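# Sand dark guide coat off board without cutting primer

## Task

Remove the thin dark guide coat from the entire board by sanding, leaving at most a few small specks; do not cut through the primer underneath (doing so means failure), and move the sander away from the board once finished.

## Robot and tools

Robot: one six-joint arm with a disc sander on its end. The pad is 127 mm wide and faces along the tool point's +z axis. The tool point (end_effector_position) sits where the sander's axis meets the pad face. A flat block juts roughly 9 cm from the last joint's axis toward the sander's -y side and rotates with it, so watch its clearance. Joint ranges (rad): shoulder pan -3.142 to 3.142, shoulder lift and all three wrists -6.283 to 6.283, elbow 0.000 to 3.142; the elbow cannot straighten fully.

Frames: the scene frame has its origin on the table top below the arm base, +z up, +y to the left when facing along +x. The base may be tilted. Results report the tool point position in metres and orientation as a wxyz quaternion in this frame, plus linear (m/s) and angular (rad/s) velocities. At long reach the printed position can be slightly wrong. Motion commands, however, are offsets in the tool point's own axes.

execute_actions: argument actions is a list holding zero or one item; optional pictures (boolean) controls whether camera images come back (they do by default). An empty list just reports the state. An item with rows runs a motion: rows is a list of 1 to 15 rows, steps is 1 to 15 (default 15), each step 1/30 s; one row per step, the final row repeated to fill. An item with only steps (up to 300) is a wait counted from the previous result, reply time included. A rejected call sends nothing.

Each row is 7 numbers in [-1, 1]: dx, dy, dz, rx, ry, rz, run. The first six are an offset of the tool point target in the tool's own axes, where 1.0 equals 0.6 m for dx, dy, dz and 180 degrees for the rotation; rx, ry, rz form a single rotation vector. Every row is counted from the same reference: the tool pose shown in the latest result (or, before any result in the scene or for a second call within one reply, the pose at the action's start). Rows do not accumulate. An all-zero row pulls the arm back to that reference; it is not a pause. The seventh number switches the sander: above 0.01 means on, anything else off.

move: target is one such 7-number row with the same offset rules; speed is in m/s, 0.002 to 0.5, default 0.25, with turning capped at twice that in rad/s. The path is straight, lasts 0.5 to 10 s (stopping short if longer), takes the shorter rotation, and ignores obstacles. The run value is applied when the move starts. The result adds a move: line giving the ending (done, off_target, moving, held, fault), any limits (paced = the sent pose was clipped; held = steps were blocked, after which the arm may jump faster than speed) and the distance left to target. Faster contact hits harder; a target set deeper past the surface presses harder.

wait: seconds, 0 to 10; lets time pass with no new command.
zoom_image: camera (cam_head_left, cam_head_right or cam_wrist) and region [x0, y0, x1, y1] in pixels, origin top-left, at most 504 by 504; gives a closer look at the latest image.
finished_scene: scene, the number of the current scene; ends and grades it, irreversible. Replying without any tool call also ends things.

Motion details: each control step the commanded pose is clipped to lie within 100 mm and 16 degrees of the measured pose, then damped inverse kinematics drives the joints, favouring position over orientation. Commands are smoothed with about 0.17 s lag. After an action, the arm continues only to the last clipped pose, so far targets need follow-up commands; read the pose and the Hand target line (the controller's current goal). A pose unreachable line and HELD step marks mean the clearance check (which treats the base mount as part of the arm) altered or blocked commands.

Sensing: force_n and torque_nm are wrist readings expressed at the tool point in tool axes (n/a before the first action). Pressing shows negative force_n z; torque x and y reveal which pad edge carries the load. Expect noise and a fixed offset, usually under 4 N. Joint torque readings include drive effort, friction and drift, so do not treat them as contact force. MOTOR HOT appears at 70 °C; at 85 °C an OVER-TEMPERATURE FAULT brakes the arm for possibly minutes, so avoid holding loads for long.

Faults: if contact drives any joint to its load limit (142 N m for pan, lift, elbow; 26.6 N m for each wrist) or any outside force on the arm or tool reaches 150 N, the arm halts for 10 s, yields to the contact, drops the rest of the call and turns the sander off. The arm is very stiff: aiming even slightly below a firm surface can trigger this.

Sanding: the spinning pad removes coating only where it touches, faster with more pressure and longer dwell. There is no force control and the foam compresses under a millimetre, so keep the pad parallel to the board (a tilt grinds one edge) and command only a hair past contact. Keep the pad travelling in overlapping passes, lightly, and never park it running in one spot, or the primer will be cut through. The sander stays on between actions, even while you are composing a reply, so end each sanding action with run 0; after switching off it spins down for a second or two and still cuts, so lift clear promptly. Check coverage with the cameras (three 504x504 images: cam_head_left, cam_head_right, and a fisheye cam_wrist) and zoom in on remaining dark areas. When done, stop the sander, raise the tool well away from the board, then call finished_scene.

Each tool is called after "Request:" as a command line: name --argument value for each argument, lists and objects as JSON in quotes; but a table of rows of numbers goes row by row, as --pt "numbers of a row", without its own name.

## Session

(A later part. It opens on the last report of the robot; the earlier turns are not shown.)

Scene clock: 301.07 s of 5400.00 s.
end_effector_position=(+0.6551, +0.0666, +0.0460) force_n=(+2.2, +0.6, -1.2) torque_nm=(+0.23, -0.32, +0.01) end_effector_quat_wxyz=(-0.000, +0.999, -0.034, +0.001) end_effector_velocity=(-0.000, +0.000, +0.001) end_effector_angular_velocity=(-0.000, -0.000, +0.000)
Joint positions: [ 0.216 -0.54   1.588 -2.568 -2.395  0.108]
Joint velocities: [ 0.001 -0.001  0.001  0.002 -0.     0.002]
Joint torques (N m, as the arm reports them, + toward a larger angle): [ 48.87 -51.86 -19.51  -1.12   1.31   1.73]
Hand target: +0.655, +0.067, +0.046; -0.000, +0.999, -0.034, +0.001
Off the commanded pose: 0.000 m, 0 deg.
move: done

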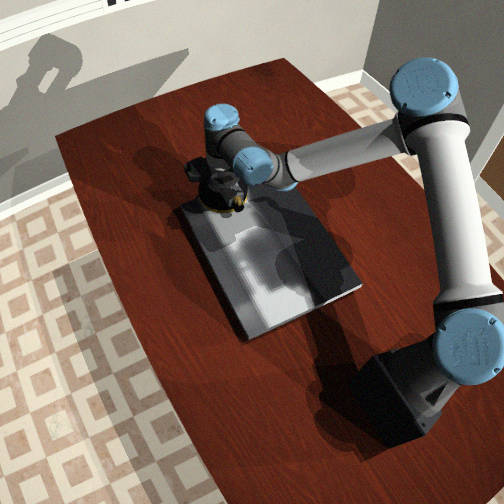

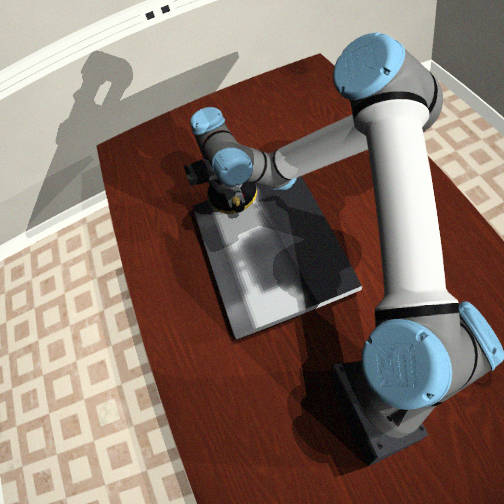

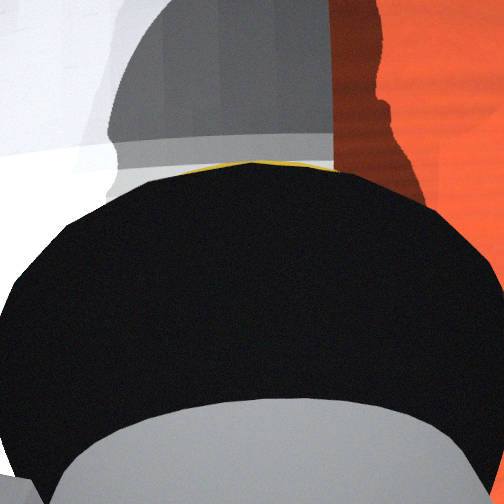

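Request:
move --target '[0, 0.1333, 0.00167, 0, 0, 0, 0]' --speed 0.1

Request:
move --target '[0, 0, 0.00283, 0, 0, 0, 1]' --speed 0.01

Request:
move --target '[-0.6167, 0, 0, 0, 0, 0, 1]' --speed 0.05

Request:
move --target '[0, 0.1333, -0.005, 0, 0, 0, 0]' --speed 0.1

Scene clock: 313.87 s of 5400.00 s.
end_effector_position=(+0.6498, -0.0130, +0.0450) force_n=(+2.5, +0.6, +1.0) torque_nm=(+0.19, -0.57, +0.09) end_effector_quat_wxyz=(-0.000, +0.999, -0.034, +0.001) end_effector_velocity=(-0.000, -0.002, +0.000) end_effector_angular_velocity=(+0.000, -0.001, -0.000)
Joint positions: [ 0.132 -0.656  1.665 -2.62  -2.395 -0.015]
Joint velocities: [-0.002 -0.003  0.002 -0.002  0.    -0.003]
Joint torques (N m, as the arm reports them, + toward a larger angle): [ 24.72 -52.82  -2.06  -3.59   1.57  -1.66]
Hand target: +0.650, -0.013, +0.045; -0.000, +0.999, -0.034, +0.001
Off the commanded pose: 0.000 m, 0 deg.
move: done

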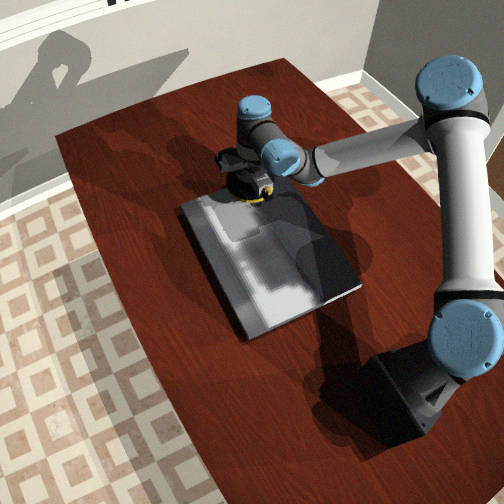

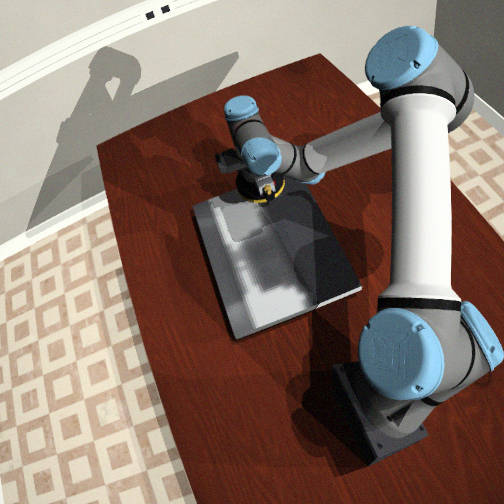

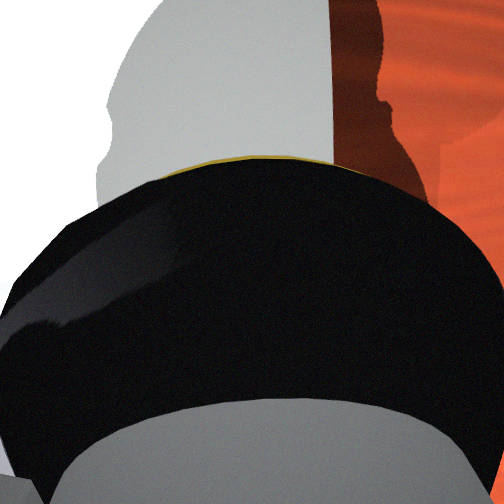

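Scene clock: 314.57 s of 5400.00 s.
end_effector_position=(+0.6498, -0.0130, +0.0435) force_n=(+3.7, -2.6, -22.7) torque_nm=(-0.39, -0.84, +0.13) end_effector_quat_wxyz=(-0.000, +0.999, -0.034, +0.001) end_effector_velocity=(-0.000, +0.001, -0.001) end_effector_angular_velocity=(-0.000, +0.000, -0.000)
Joint positions: [ 0.13  -0.654  1.665 -2.624 -2.395 -0.018]
Joint velocities: [-0.001  0.002  0.    -0.003 -0.    -0.   ]
Joint torques (N m, as the arm reports them, + toward a larger angle): [ 14.37 -10.31 -10.31  -2.23   0.65  -1.4 ]
Hand target: +0.650, -0.013, +0.043; -0.000, +0.999, -0.034, +0.001
Off the commanded pose: 0.000 m, 0 deg.
move: done

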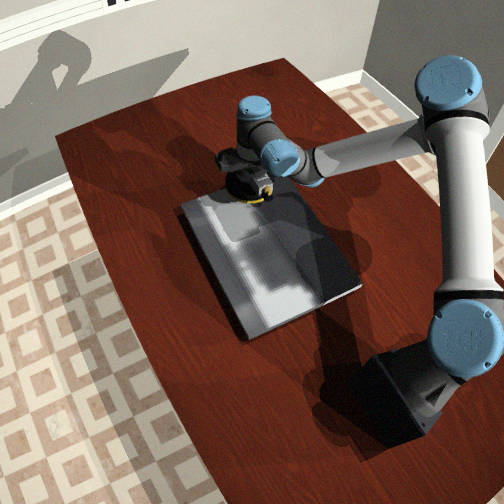

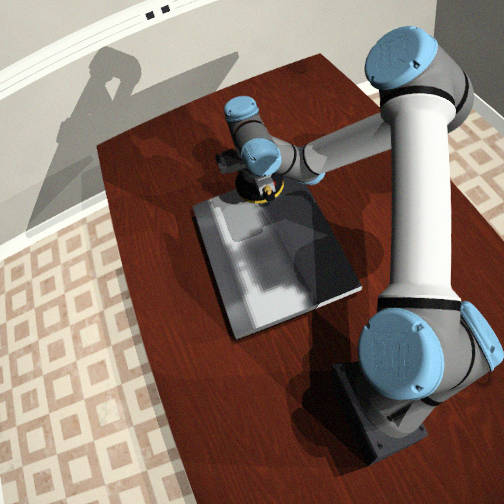

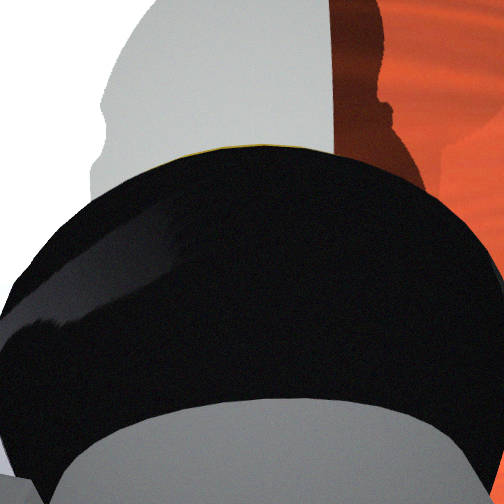

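Scene clock: 322.60 s of 5400.00 s.
end_effector_position=(+0.2808, +0.0118, +0.0425) force_n=(+4.4, +0.2, -21.3) torque_nm=(-0.01, +0.48, -0.17) end_effector_quat_wxyz=(-0.000, +0.999, -0.034, +0.001) end_effector_velocity=(-0.001, +0.000, -0.000) end_effector_angular_velocity=(+0.000, -0.003, -0.003)
Joint positions: [ 0.112 -0.706  2.669 -3.594 -2.394 -0.044]
Joint velocities: [-0.001  0.006  0.003 -0.014  0.001 -0.002]
Joint torques (N m, as the arm reports them, + toward a larger angle): [ 3.36 -3.07 13.11 -2.1   0.7  -1.37]
Hand target: +0.281, +0.012, +0.042; -0.000, +0.999, -0.034, +0.001
Off the commanded pose: 0.000 m, 0 deg.
move: done

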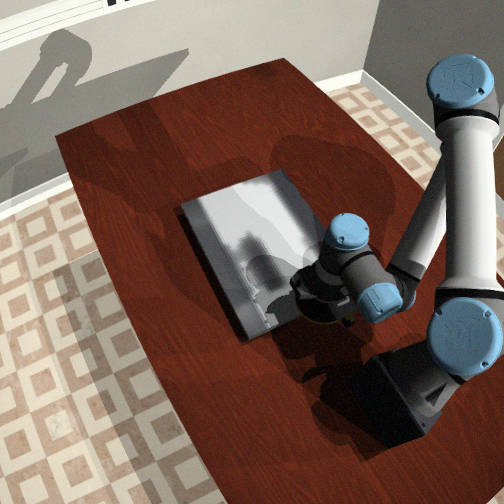

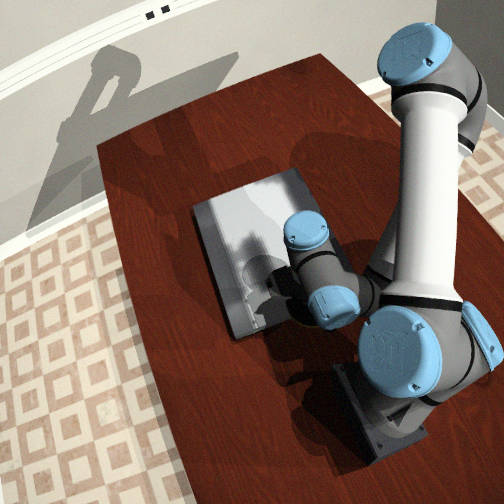

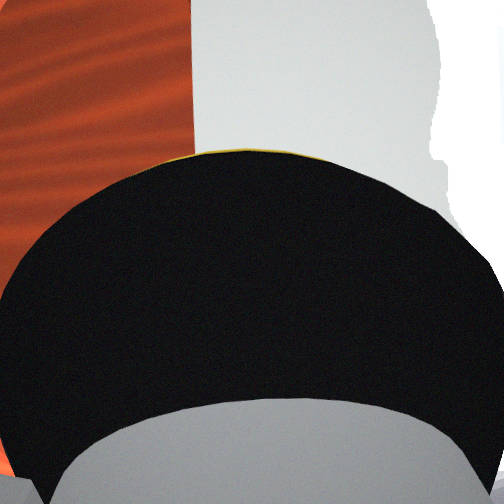

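Scene clock: 324.10 s of 5400.00 s.
end_effector_position=(+0.2754, -0.0677, +0.0454) force_n=(+1.8, +1.3, +0.9) torque_nm=(+0.20, -0.54, +0.07) end_effector_quat_wxyz=(-0.000, +0.999, -0.034, +0.001) end_effector_velocity=(+0.000, -0.003, -0.000) end_effector_angular_velocity=(+0.001, -0.001, -0.000)
Joint positions: [-0.085 -0.886  2.75  -3.7   -2.361 -0.326]
Joint velocities: [-0.007 -0.007  0.001 -0.003  0.004 -0.011]
Joint torques (N m, as the arm reports them, + toward a larger angle): [  7.38 -37.68  12.6   -3.44   1.45  -2.03]
Hand target: +0.275, -0.068, +0.045; -0.000, +0.999, -0.034, +0.001
Off the commanded pose: 0.000 m, 0 deg.
move: done

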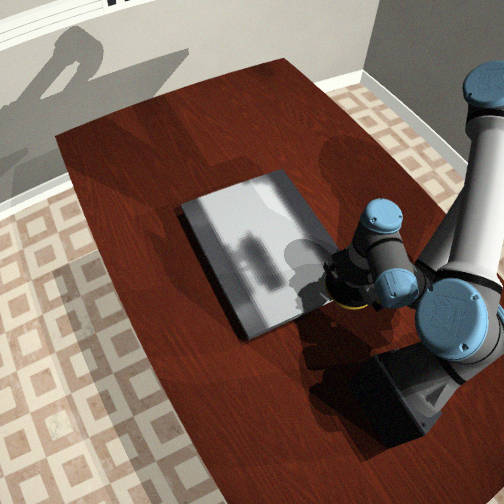

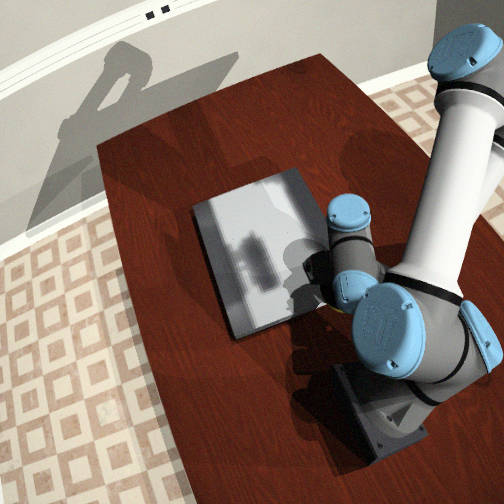

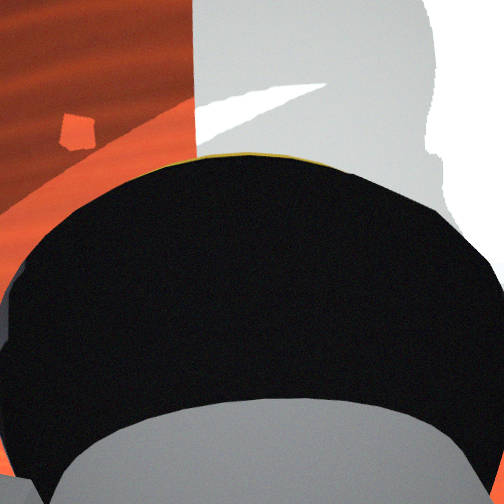

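Request:
zoom_image --camera "cam_head_left" --region '[160, 150, 400, 360]'

Region (160, 150, 400, 360) of cam_head_left's 504x504 image, scaled by 2.100, with more detail than that image has; it fills the top 441 rows of this view, and the rest is white.

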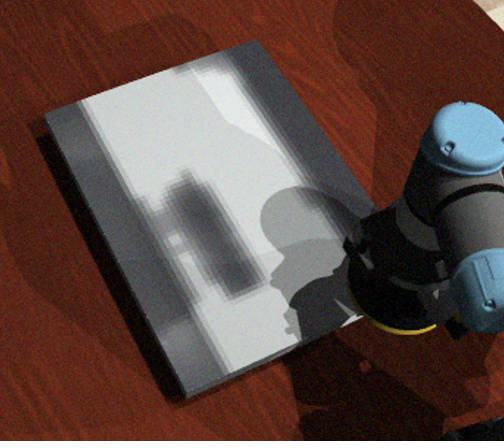

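Request:
move --target '[0, 0.0083, 0.00517, 0, 0, 0, 1]' --speed 0.012

Request:
move --target '[0.6167, 0, 0, 0, 0, 0, 1]' --speed 0.065

Request:
move --target '[0, -0.4167, -0.006, 0, 0, 0, 0]' --speed 0.15

Scene clock: 339.87 s of 5400.00 s.
end_effector_position=(+0.2751, -0.0725, +0.0425) force_n=(+4.4, +0.7, -15.5) torque_nm=(+0.46, -0.09, -0.14) end_effector_quat_wxyz=(-0.000, +0.999, -0.034, +0.001) end_effector_velocity=(+0.000, -0.002, -0.002) end_effector_angular_velocity=(+0.001, -0.001, -0.002)
Joint positions: [-0.106 -0.882  2.752 -3.727 -2.356 -0.355]
Joint velocities: [-0.009  0.004 -0.    -0.014  0.004 -0.011]
Joint torques (N m, as the arm reports them, + toward a larger angle): [ 3.5  -2.84 11.24 -2.75  1.49 -1.67]
Hand target: +0.275, -0.073, +0.042; -0.000, +0.999, -0.034, +0.001
Off the commanded pose: 0.000 m, 0 deg.
move: done

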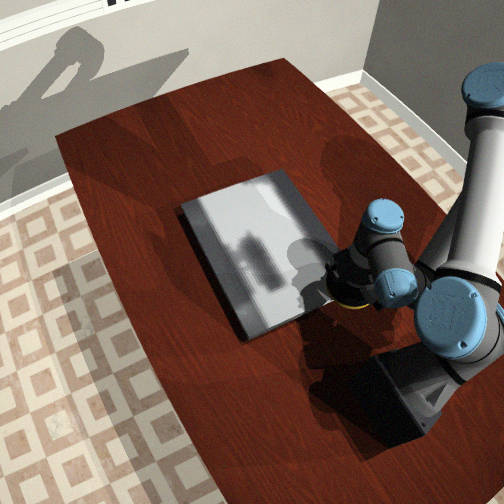

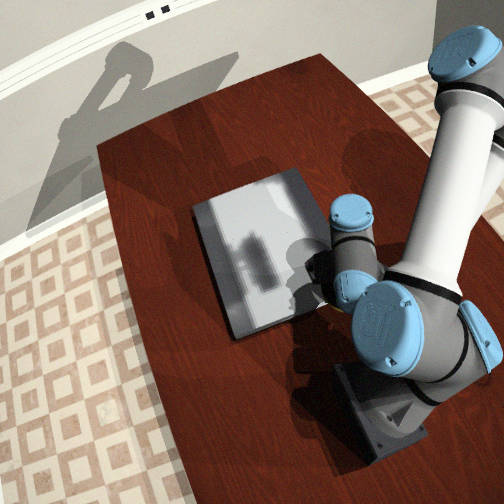

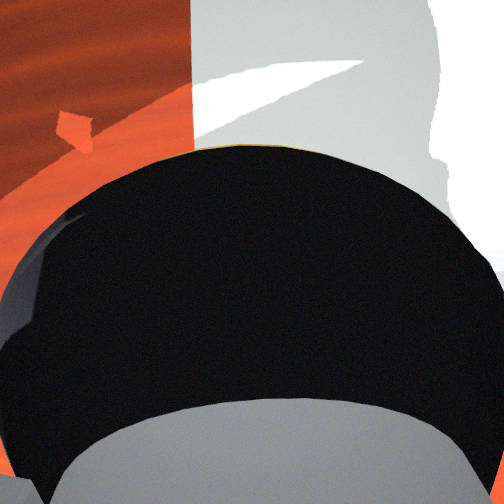

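Scene clock: 346.20 s of 5400.00 s.
end_effector_position=(+0.6440, -0.0975, +0.0433) force_n=(-1.4, -3.8, -24.9) torque_nm=(+0.01, -0.58, -0.19) end_effector_quat_wxyz=(-0.000, +0.999, -0.034, +0.001) end_effector_velocity=(+0.002, +0.000, -0.001) end_effector_angular_velocity=(+0.000, +0.001, +0.001)
Joint positions: [ 0.04  -0.77   1.712 -2.651 -2.387 -0.15 ]
Joint velocities: [ 0.     0.004 -0.009  0.007  0.     0.001]
Joint torques (N m, as the arm reports them, + toward a larger angle): [ 39.97 -14.13 -15.58   0.01  -1.93   1.36]
Hand target: +0.644, -0.098, +0.043; -0.000, +0.999, -0.034, +0.001
Off the commanded pose: 0.000 m, 0 deg.
move: done

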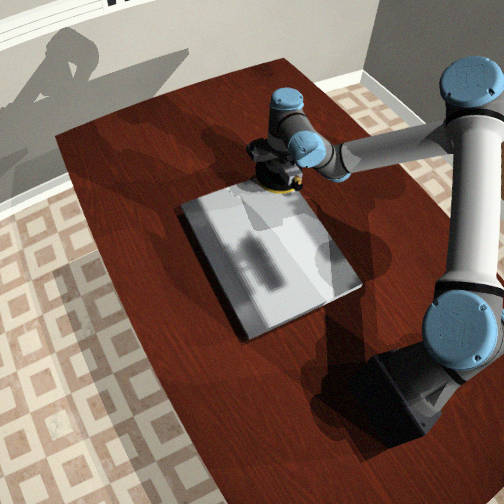

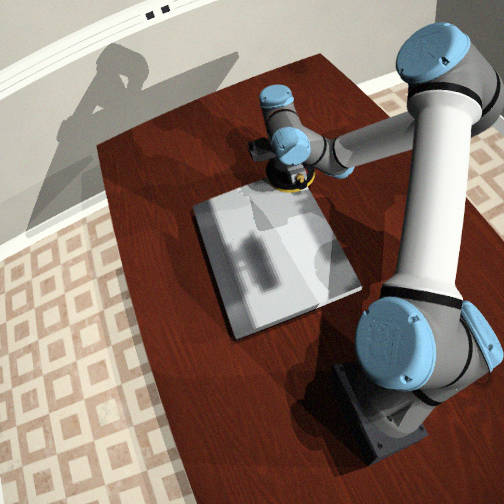

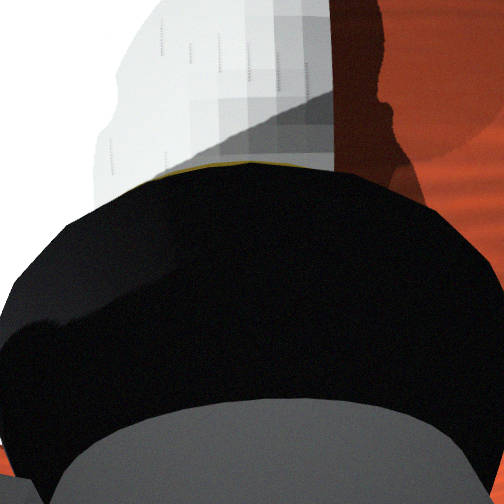

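Scene clock: 348.60 s of 5400.00 s.
end_effector_position=(+0.6608, +0.1517, +0.0468) force_n=(+1.4, +0.2, -3.2) torque_nm=(+0.12, -0.25, -0.08) end_effector_quat_wxyz=(+0.000, +0.999, -0.034, +0.001) end_effector_velocity=(+0.001, +0.002, +0.000) end_effector_angular_velocity=(+0.000, -0.000, -0.002)
Joint positions: [ 0.302 -0.407  1.469 -2.49  -2.387  0.235]
Joint velocities: [ 0.002  0.004 -0.007  0.005  0.     0.004]
Joint torques (N m, as the arm reports them, + toward a larger angle): [ 51.48 -26.69 -20.75  -0.89   1.51   1.56]
Hand target: +0.661, +0.152, +0.047; +0.000, +0.999, -0.034, +0.001
Off the commanded pose: 0.000 m, 0 deg.
move: done

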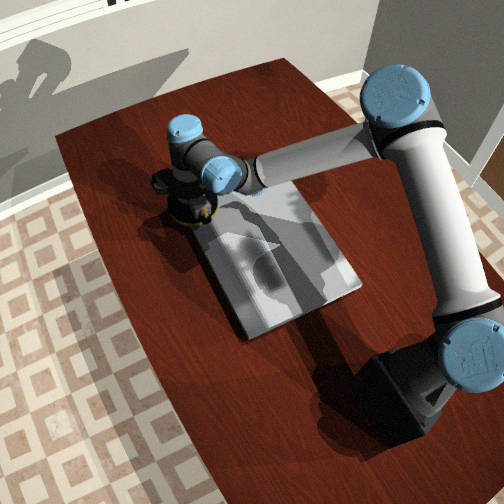

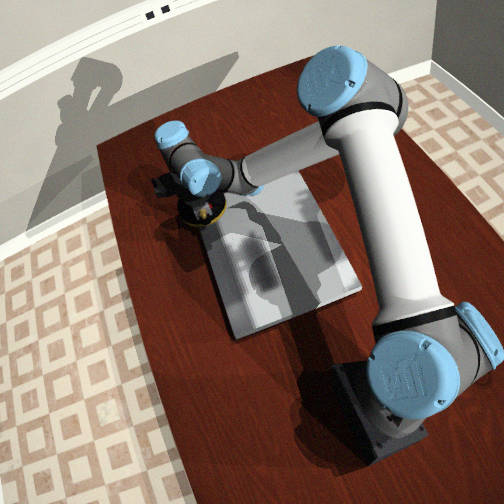

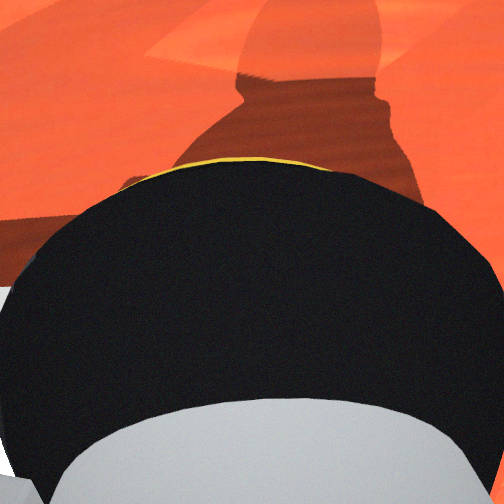

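Request:
move --target '[0, 0, 0.00583, 0, 0, 0, 1]' --speed 0.01

Request:
move --target '[-0.6167, 0, 0.0001, 0, 0, 0, 1]' --speed 0.065

Request:
move --target '[0, 0.4167, -0.008, 0, 0, 0, 0]' --speed 0.15

Scene clock: 354.10 s of 5400.00 s.
end_effector_position=(+0.6609, +0.1517, +0.0436) force_n=(+3.3, -3.6, -14.7) torque_nm=(-0.54, -0.45, -0.01) end_effector_quat_wxyz=(+0.000, +0.999, -0.034, +0.001) end_effector_velocity=(+0.001, -0.001, -0.001) end_effector_angular_velocity=(+0.001, -0.002, -0.002)
Joint positions: [ 0.299 -0.402  1.469 -2.498 -2.387  0.23 ]
Joint velocities: [-0.001  0.001 -0.001 -0.004  0.    -0.002]
Joint torques (N m, as the arm reports them, + toward a larger angle): [ 15.12 -18.71  -0.84  -3.46  -0.94  -1.3 ]
Hand target: +0.661, +0.152, +0.043; +0.000, +0.999, -0.034, +0.001
Off the commanded pose: 0.000 m, 0 deg.
move: done

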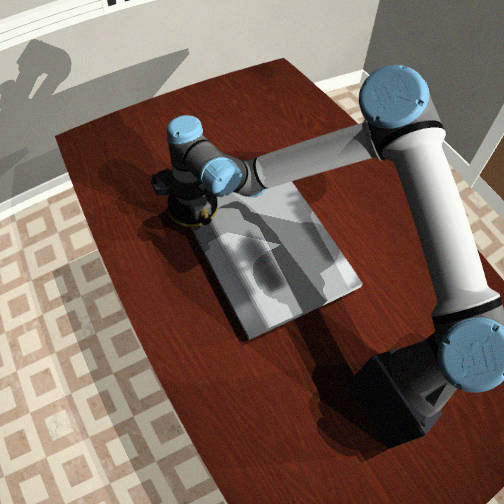

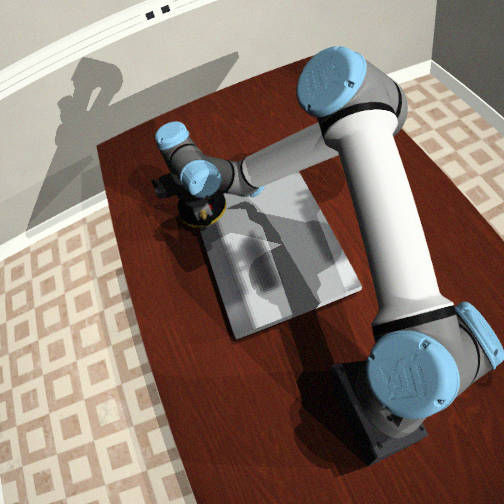

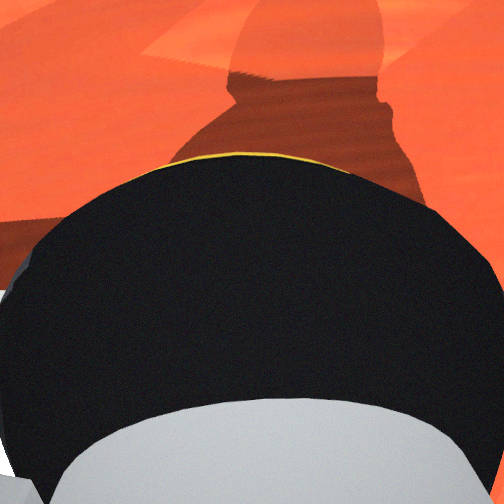

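Scene clock: 360.43 s of 5400.00 s.
end_effector_position=(+0.2918, +0.1765, +0.0424) force_n=(+1.8, +2.2, -27.2) torque_nm=(-0.10, -0.39, -0.06) end_effector_quat_wxyz=(+0.000, +0.999, -0.034, +0.001) end_effector_velocity=(-0.003, +0.000, -0.000) end_effector_angular_velocity=(-0.001, +0.001, +0.003)
Joint positions: [ 0.472 -0.489  2.392 -3.16  -2.348  0.472]
Joint velocities: [ 0.002  0.002  0.005 -0.003  0.     0.002]
Joint torques (N m, as the arm reports them, + toward a larger angle): [30.23 -4.14  8.55 -2.21  1.76  1.35]
Hand target: +0.292, +0.176, +0.042; +0.000, +0.999, -0.034, +0.001
Off the commanded pose: 0.000 m, 0 deg.
move: done

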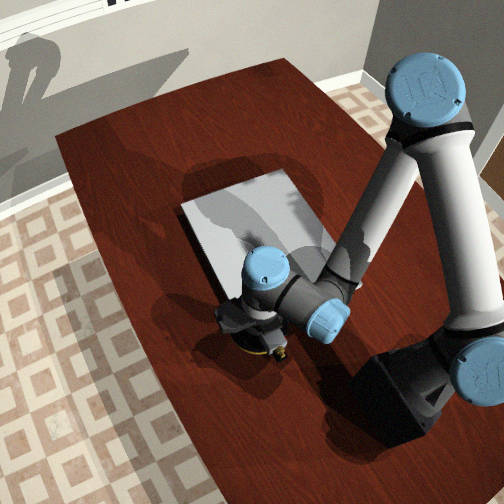

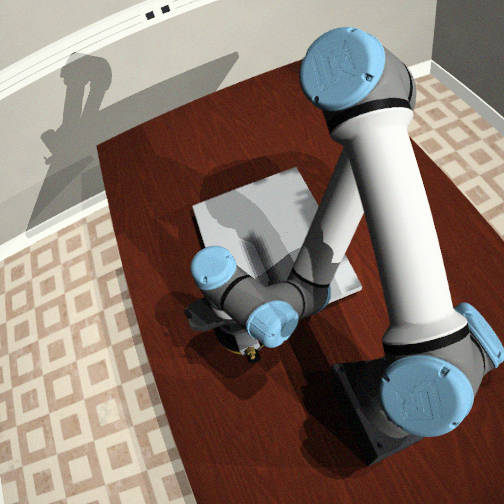

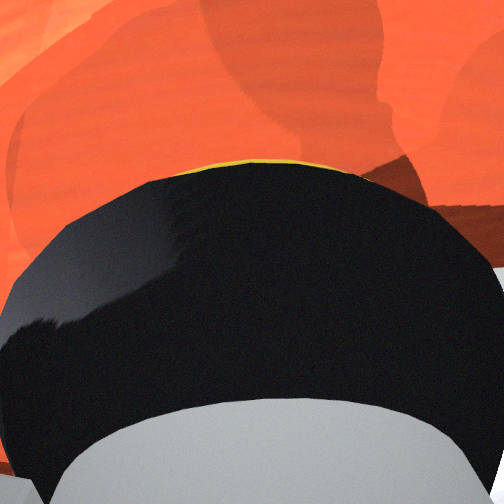

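Scene clock: 362.87 s of 5400.00 s.
end_effector_position=(+0.2750, -0.0727, +0.0472) force_n=(-0.1, -0.6, -0.2) torque_nm=(-0.20, -0.30, +0.21) end_effector_quat_wxyz=(-0.000, +0.999, -0.034, +0.001) end_effector_velocity=(-0.000, -0.001, -0.000) end_effector_angular_velocity=(+0.003, -0.001, +0.002)
Joint positions: [-0.094 -0.909  2.754 -3.689 -2.359 -0.337]
Joint velocities: [-0.007 -0.004  0.002 -0.005  0.004 -0.01 ]
Joint torques (N m, as the arm reports them, + toward a larger angle): [  9.3  -34.58  15.28  -3.8    1.72  -1.78]
Hand target: +0.275, -0.073, +0.047; -0.000, +0.999, -0.034, +0.001
Off the commanded pose: 0.000 m, 0 deg.
move: done

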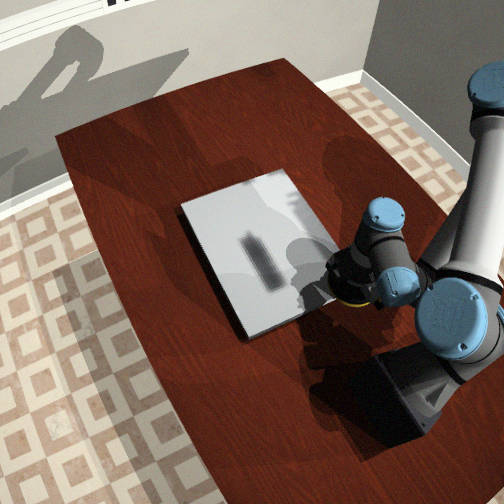

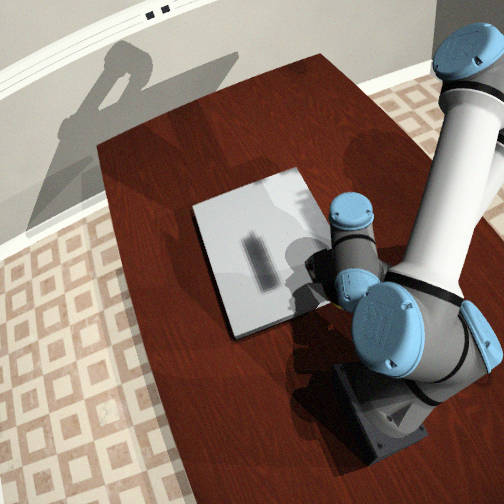

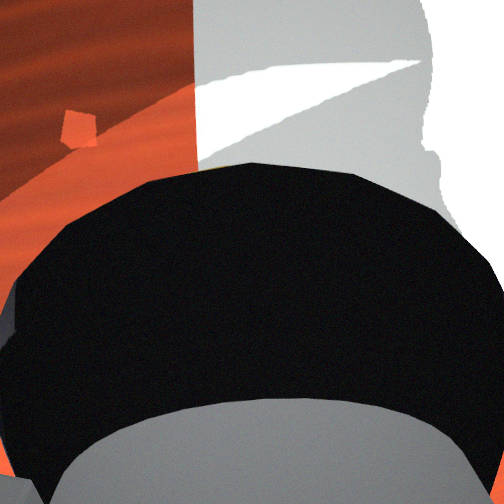

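Request:
zoom_image --camera "cam_head_left" --region '[160, 150, 400, 360]'

Region (160, 150, 400, 360) of cam_head_left's 504x504 image, scaled by 2.100, with more detail than that image has; it fills the top 441 rows of this view, and the rest is white.

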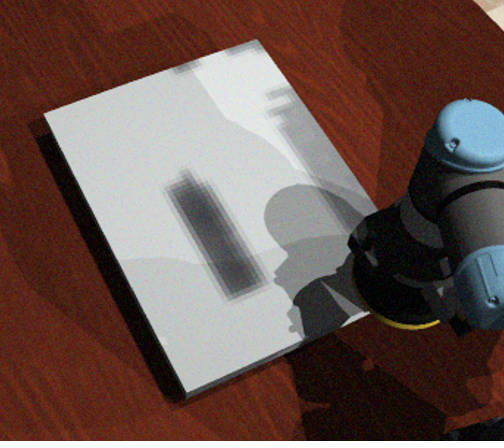

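Request:
move --target '[0, 0, 0.00833, 0, 0, 0, 1]' --speed 0.015

Request:
move --target '[0.6167, 0, 0, 0, 0, 0, 1]' --speed 0.1

Request:
move --target '[0.0083, -0.1417, 0, 0, 0, 0, 1]' --speed 0.12

Request:
move --target '[-0.15, -0.1333, -0.006, 0, 0, 0, 0]' --speed 0.15

Scene clock: 373.90 s of 5400.00 s.
end_effector_position=(+0.2751, -0.0727, +0.0425) force_n=(+0.3, +0.5, -17.3) torque_nm=(+0.37, +0.59, -0.32) end_effector_quat_wxyz=(-0.000, +0.999, -0.034, +0.001) end_effector_velocity=(+0.000, +0.001, -0.002) end_effector_angular_velocity=(+0.002, -0.002, -0.000)
Joint positions: [-0.107 -0.882  2.752 -3.728 -2.356 -0.356]
Joint velocities: [-0.006  0.014 -0.002 -0.019  0.004 -0.009]
Joint torques (N m, as the arm reports them, + toward a larger angle): [ 5.83 -4.61 -3.22 -2.22  1.67 -1.32]
Hand target: +0.275, -0.073, +0.042; -0.000, +0.999, -0.034, +0.001
Off the commanded pose: 0.000 m, 0 deg.
move: done

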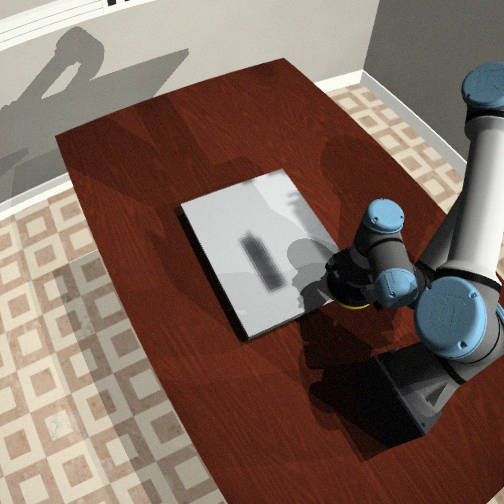

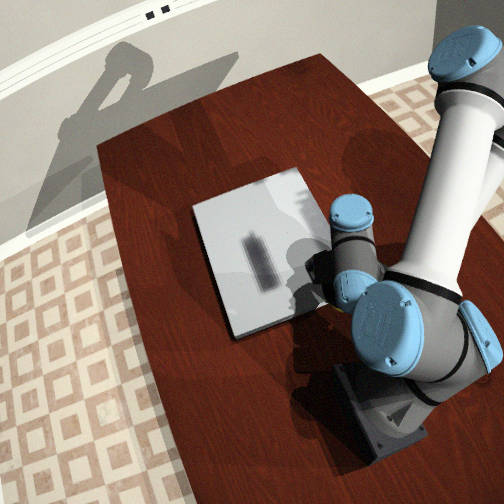

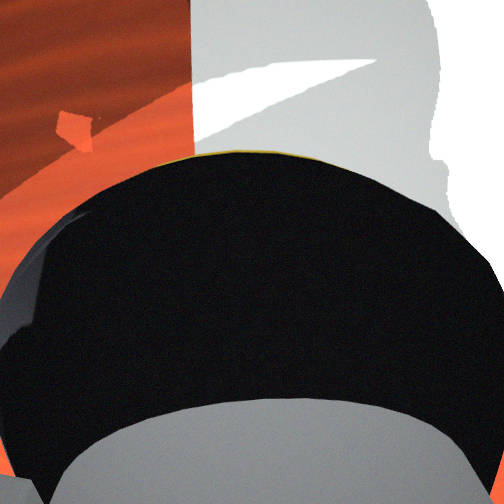

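Scene clock: 378.33 s of 5400.00 s.
end_effector_position=(+0.6440, -0.0976, +0.0432) force_n=(+5.4, -3.1, -20.0) torque_nm=(-0.33, -0.79, -0.18) end_effector_quat_wxyz=(-0.000, +0.999, -0.034, +0.001) end_effector_velocity=(+0.002, +0.001, -0.001) end_effector_angular_velocity=(+0.000, +0.001, -0.001)
Joint positions: [ 0.04  -0.77   1.712 -2.652 -2.387 -0.15 ]
Joint velocities: [-0.     0.005 -0.007  0.004 -0.     0.002]
Joint torques (N m, as the arm reports them, + toward a larger angle): [ 39.58 -11.35 -13.03  -0.06  -1.28   1.91]
Hand target: +0.644, -0.098, +0.043; -0.000, +0.999, -0.034, +0.001
Off the commanded pose: 0.000 m, 0 deg.
move: done

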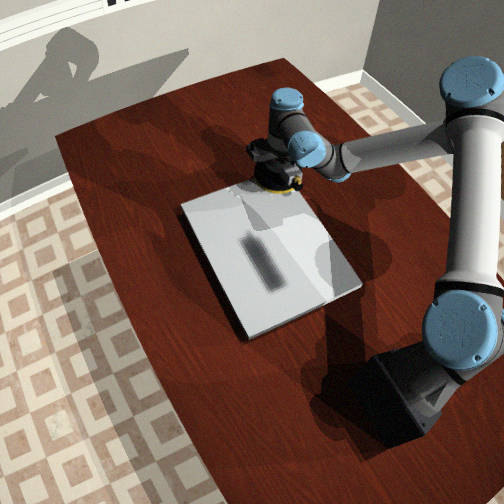

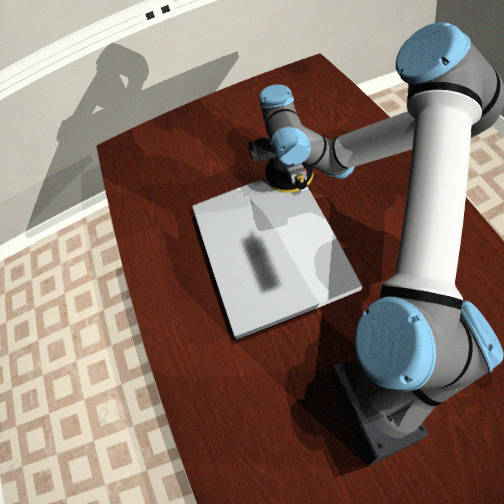

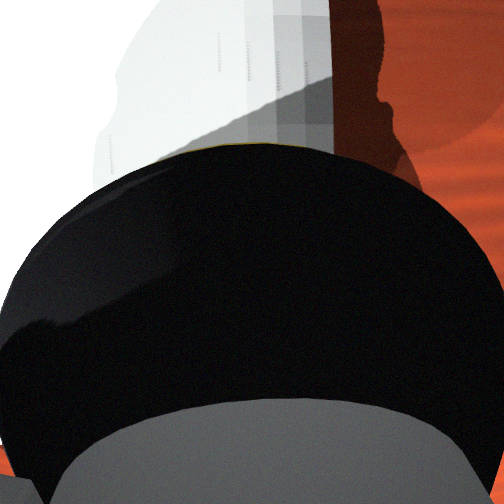

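Scene clock: 379.77 s of 5400.00 s.
end_effector_position=(+0.6548, -0.0133, +0.0432) force_n=(+2.8, -2.8, -27.2) torque_nm=(-0.41, -0.52, +0.04) end_effector_quat_wxyz=(+0.000, +0.999, -0.034, +0.001) end_effector_velocity=(+0.002, +0.001, +0.000) end_effector_angular_velocity=(-0.000, -0.002, -0.004)
Joint positions: [ 0.13  -0.647  1.649 -2.614 -2.395 -0.018]
Joint velocities: [ 0.001  0.003 -0.005  0.001  0.     0.004]
Joint torques (N m, as the arm reports them, + toward a larger angle): [ 37.92  -9.84 -13.3    0.64  -1.27   1.65]
Hand target: +0.655, -0.013, +0.043; +0.000, +0.999, -0.034, +0.001
Off the commanded pose: 0.000 m, 0 deg.
move: done

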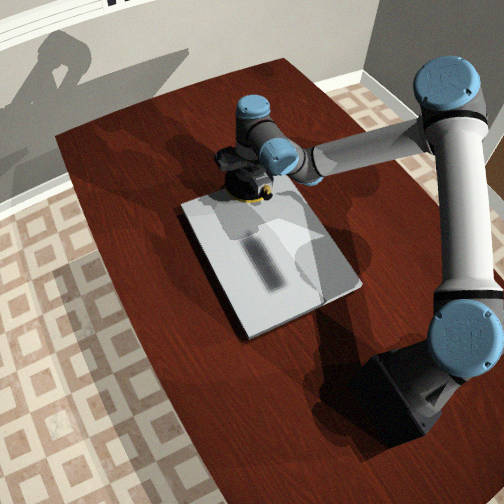

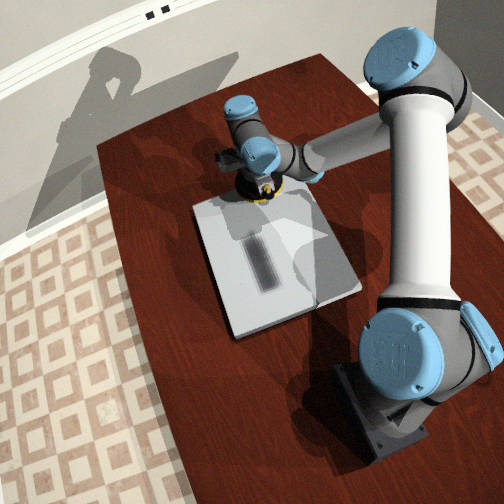

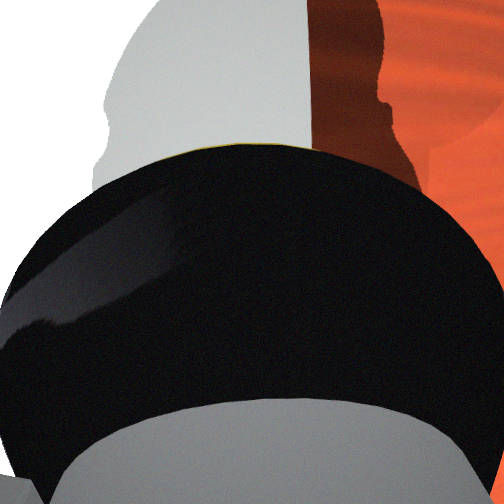

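Scene clock: 381.30 s of 5400.00 s.
end_effector_position=(+0.5705, +0.0725, +0.0465) force_n=(+2.9, +2.1, +0.7) torque_nm=(+0.14, -0.54, -0.01) end_effector_quat_wxyz=(+0.000, +0.999, -0.034, +0.001) end_effector_velocity=(-0.002, +0.002, +0.000) end_effector_angular_velocity=(-0.000, -0.000, +0.001)
Joint positions: [ 0.228 -0.62   1.849 -2.735 -2.394  0.126]
Joint velocities: [ 0.003  0.001  0.004 -0.002  0.     0.003]
Joint torques (N m, as the arm reports them, + toward a larger angle): [ 46.23 -18.81  -1.13  -3.39   1.52   1.34]
Hand target: +0.570, +0.073, +0.047; +0.000, +0.999, -0.034, +0.001
Off the commanded pose: 0.000 m, 0 deg.
move: done

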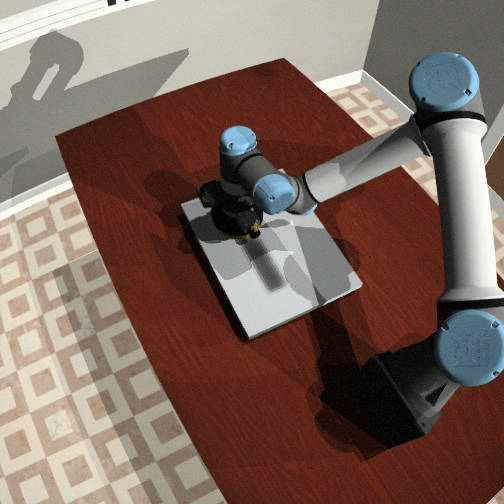

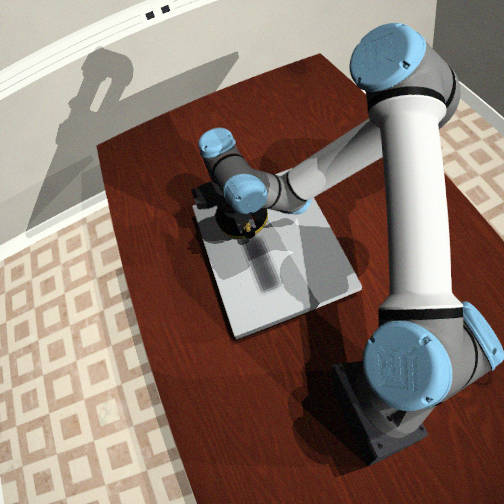

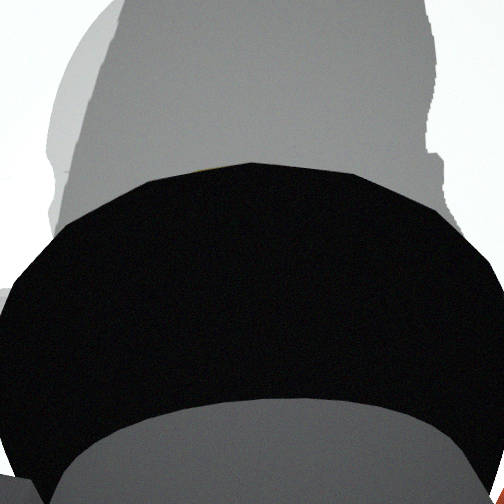

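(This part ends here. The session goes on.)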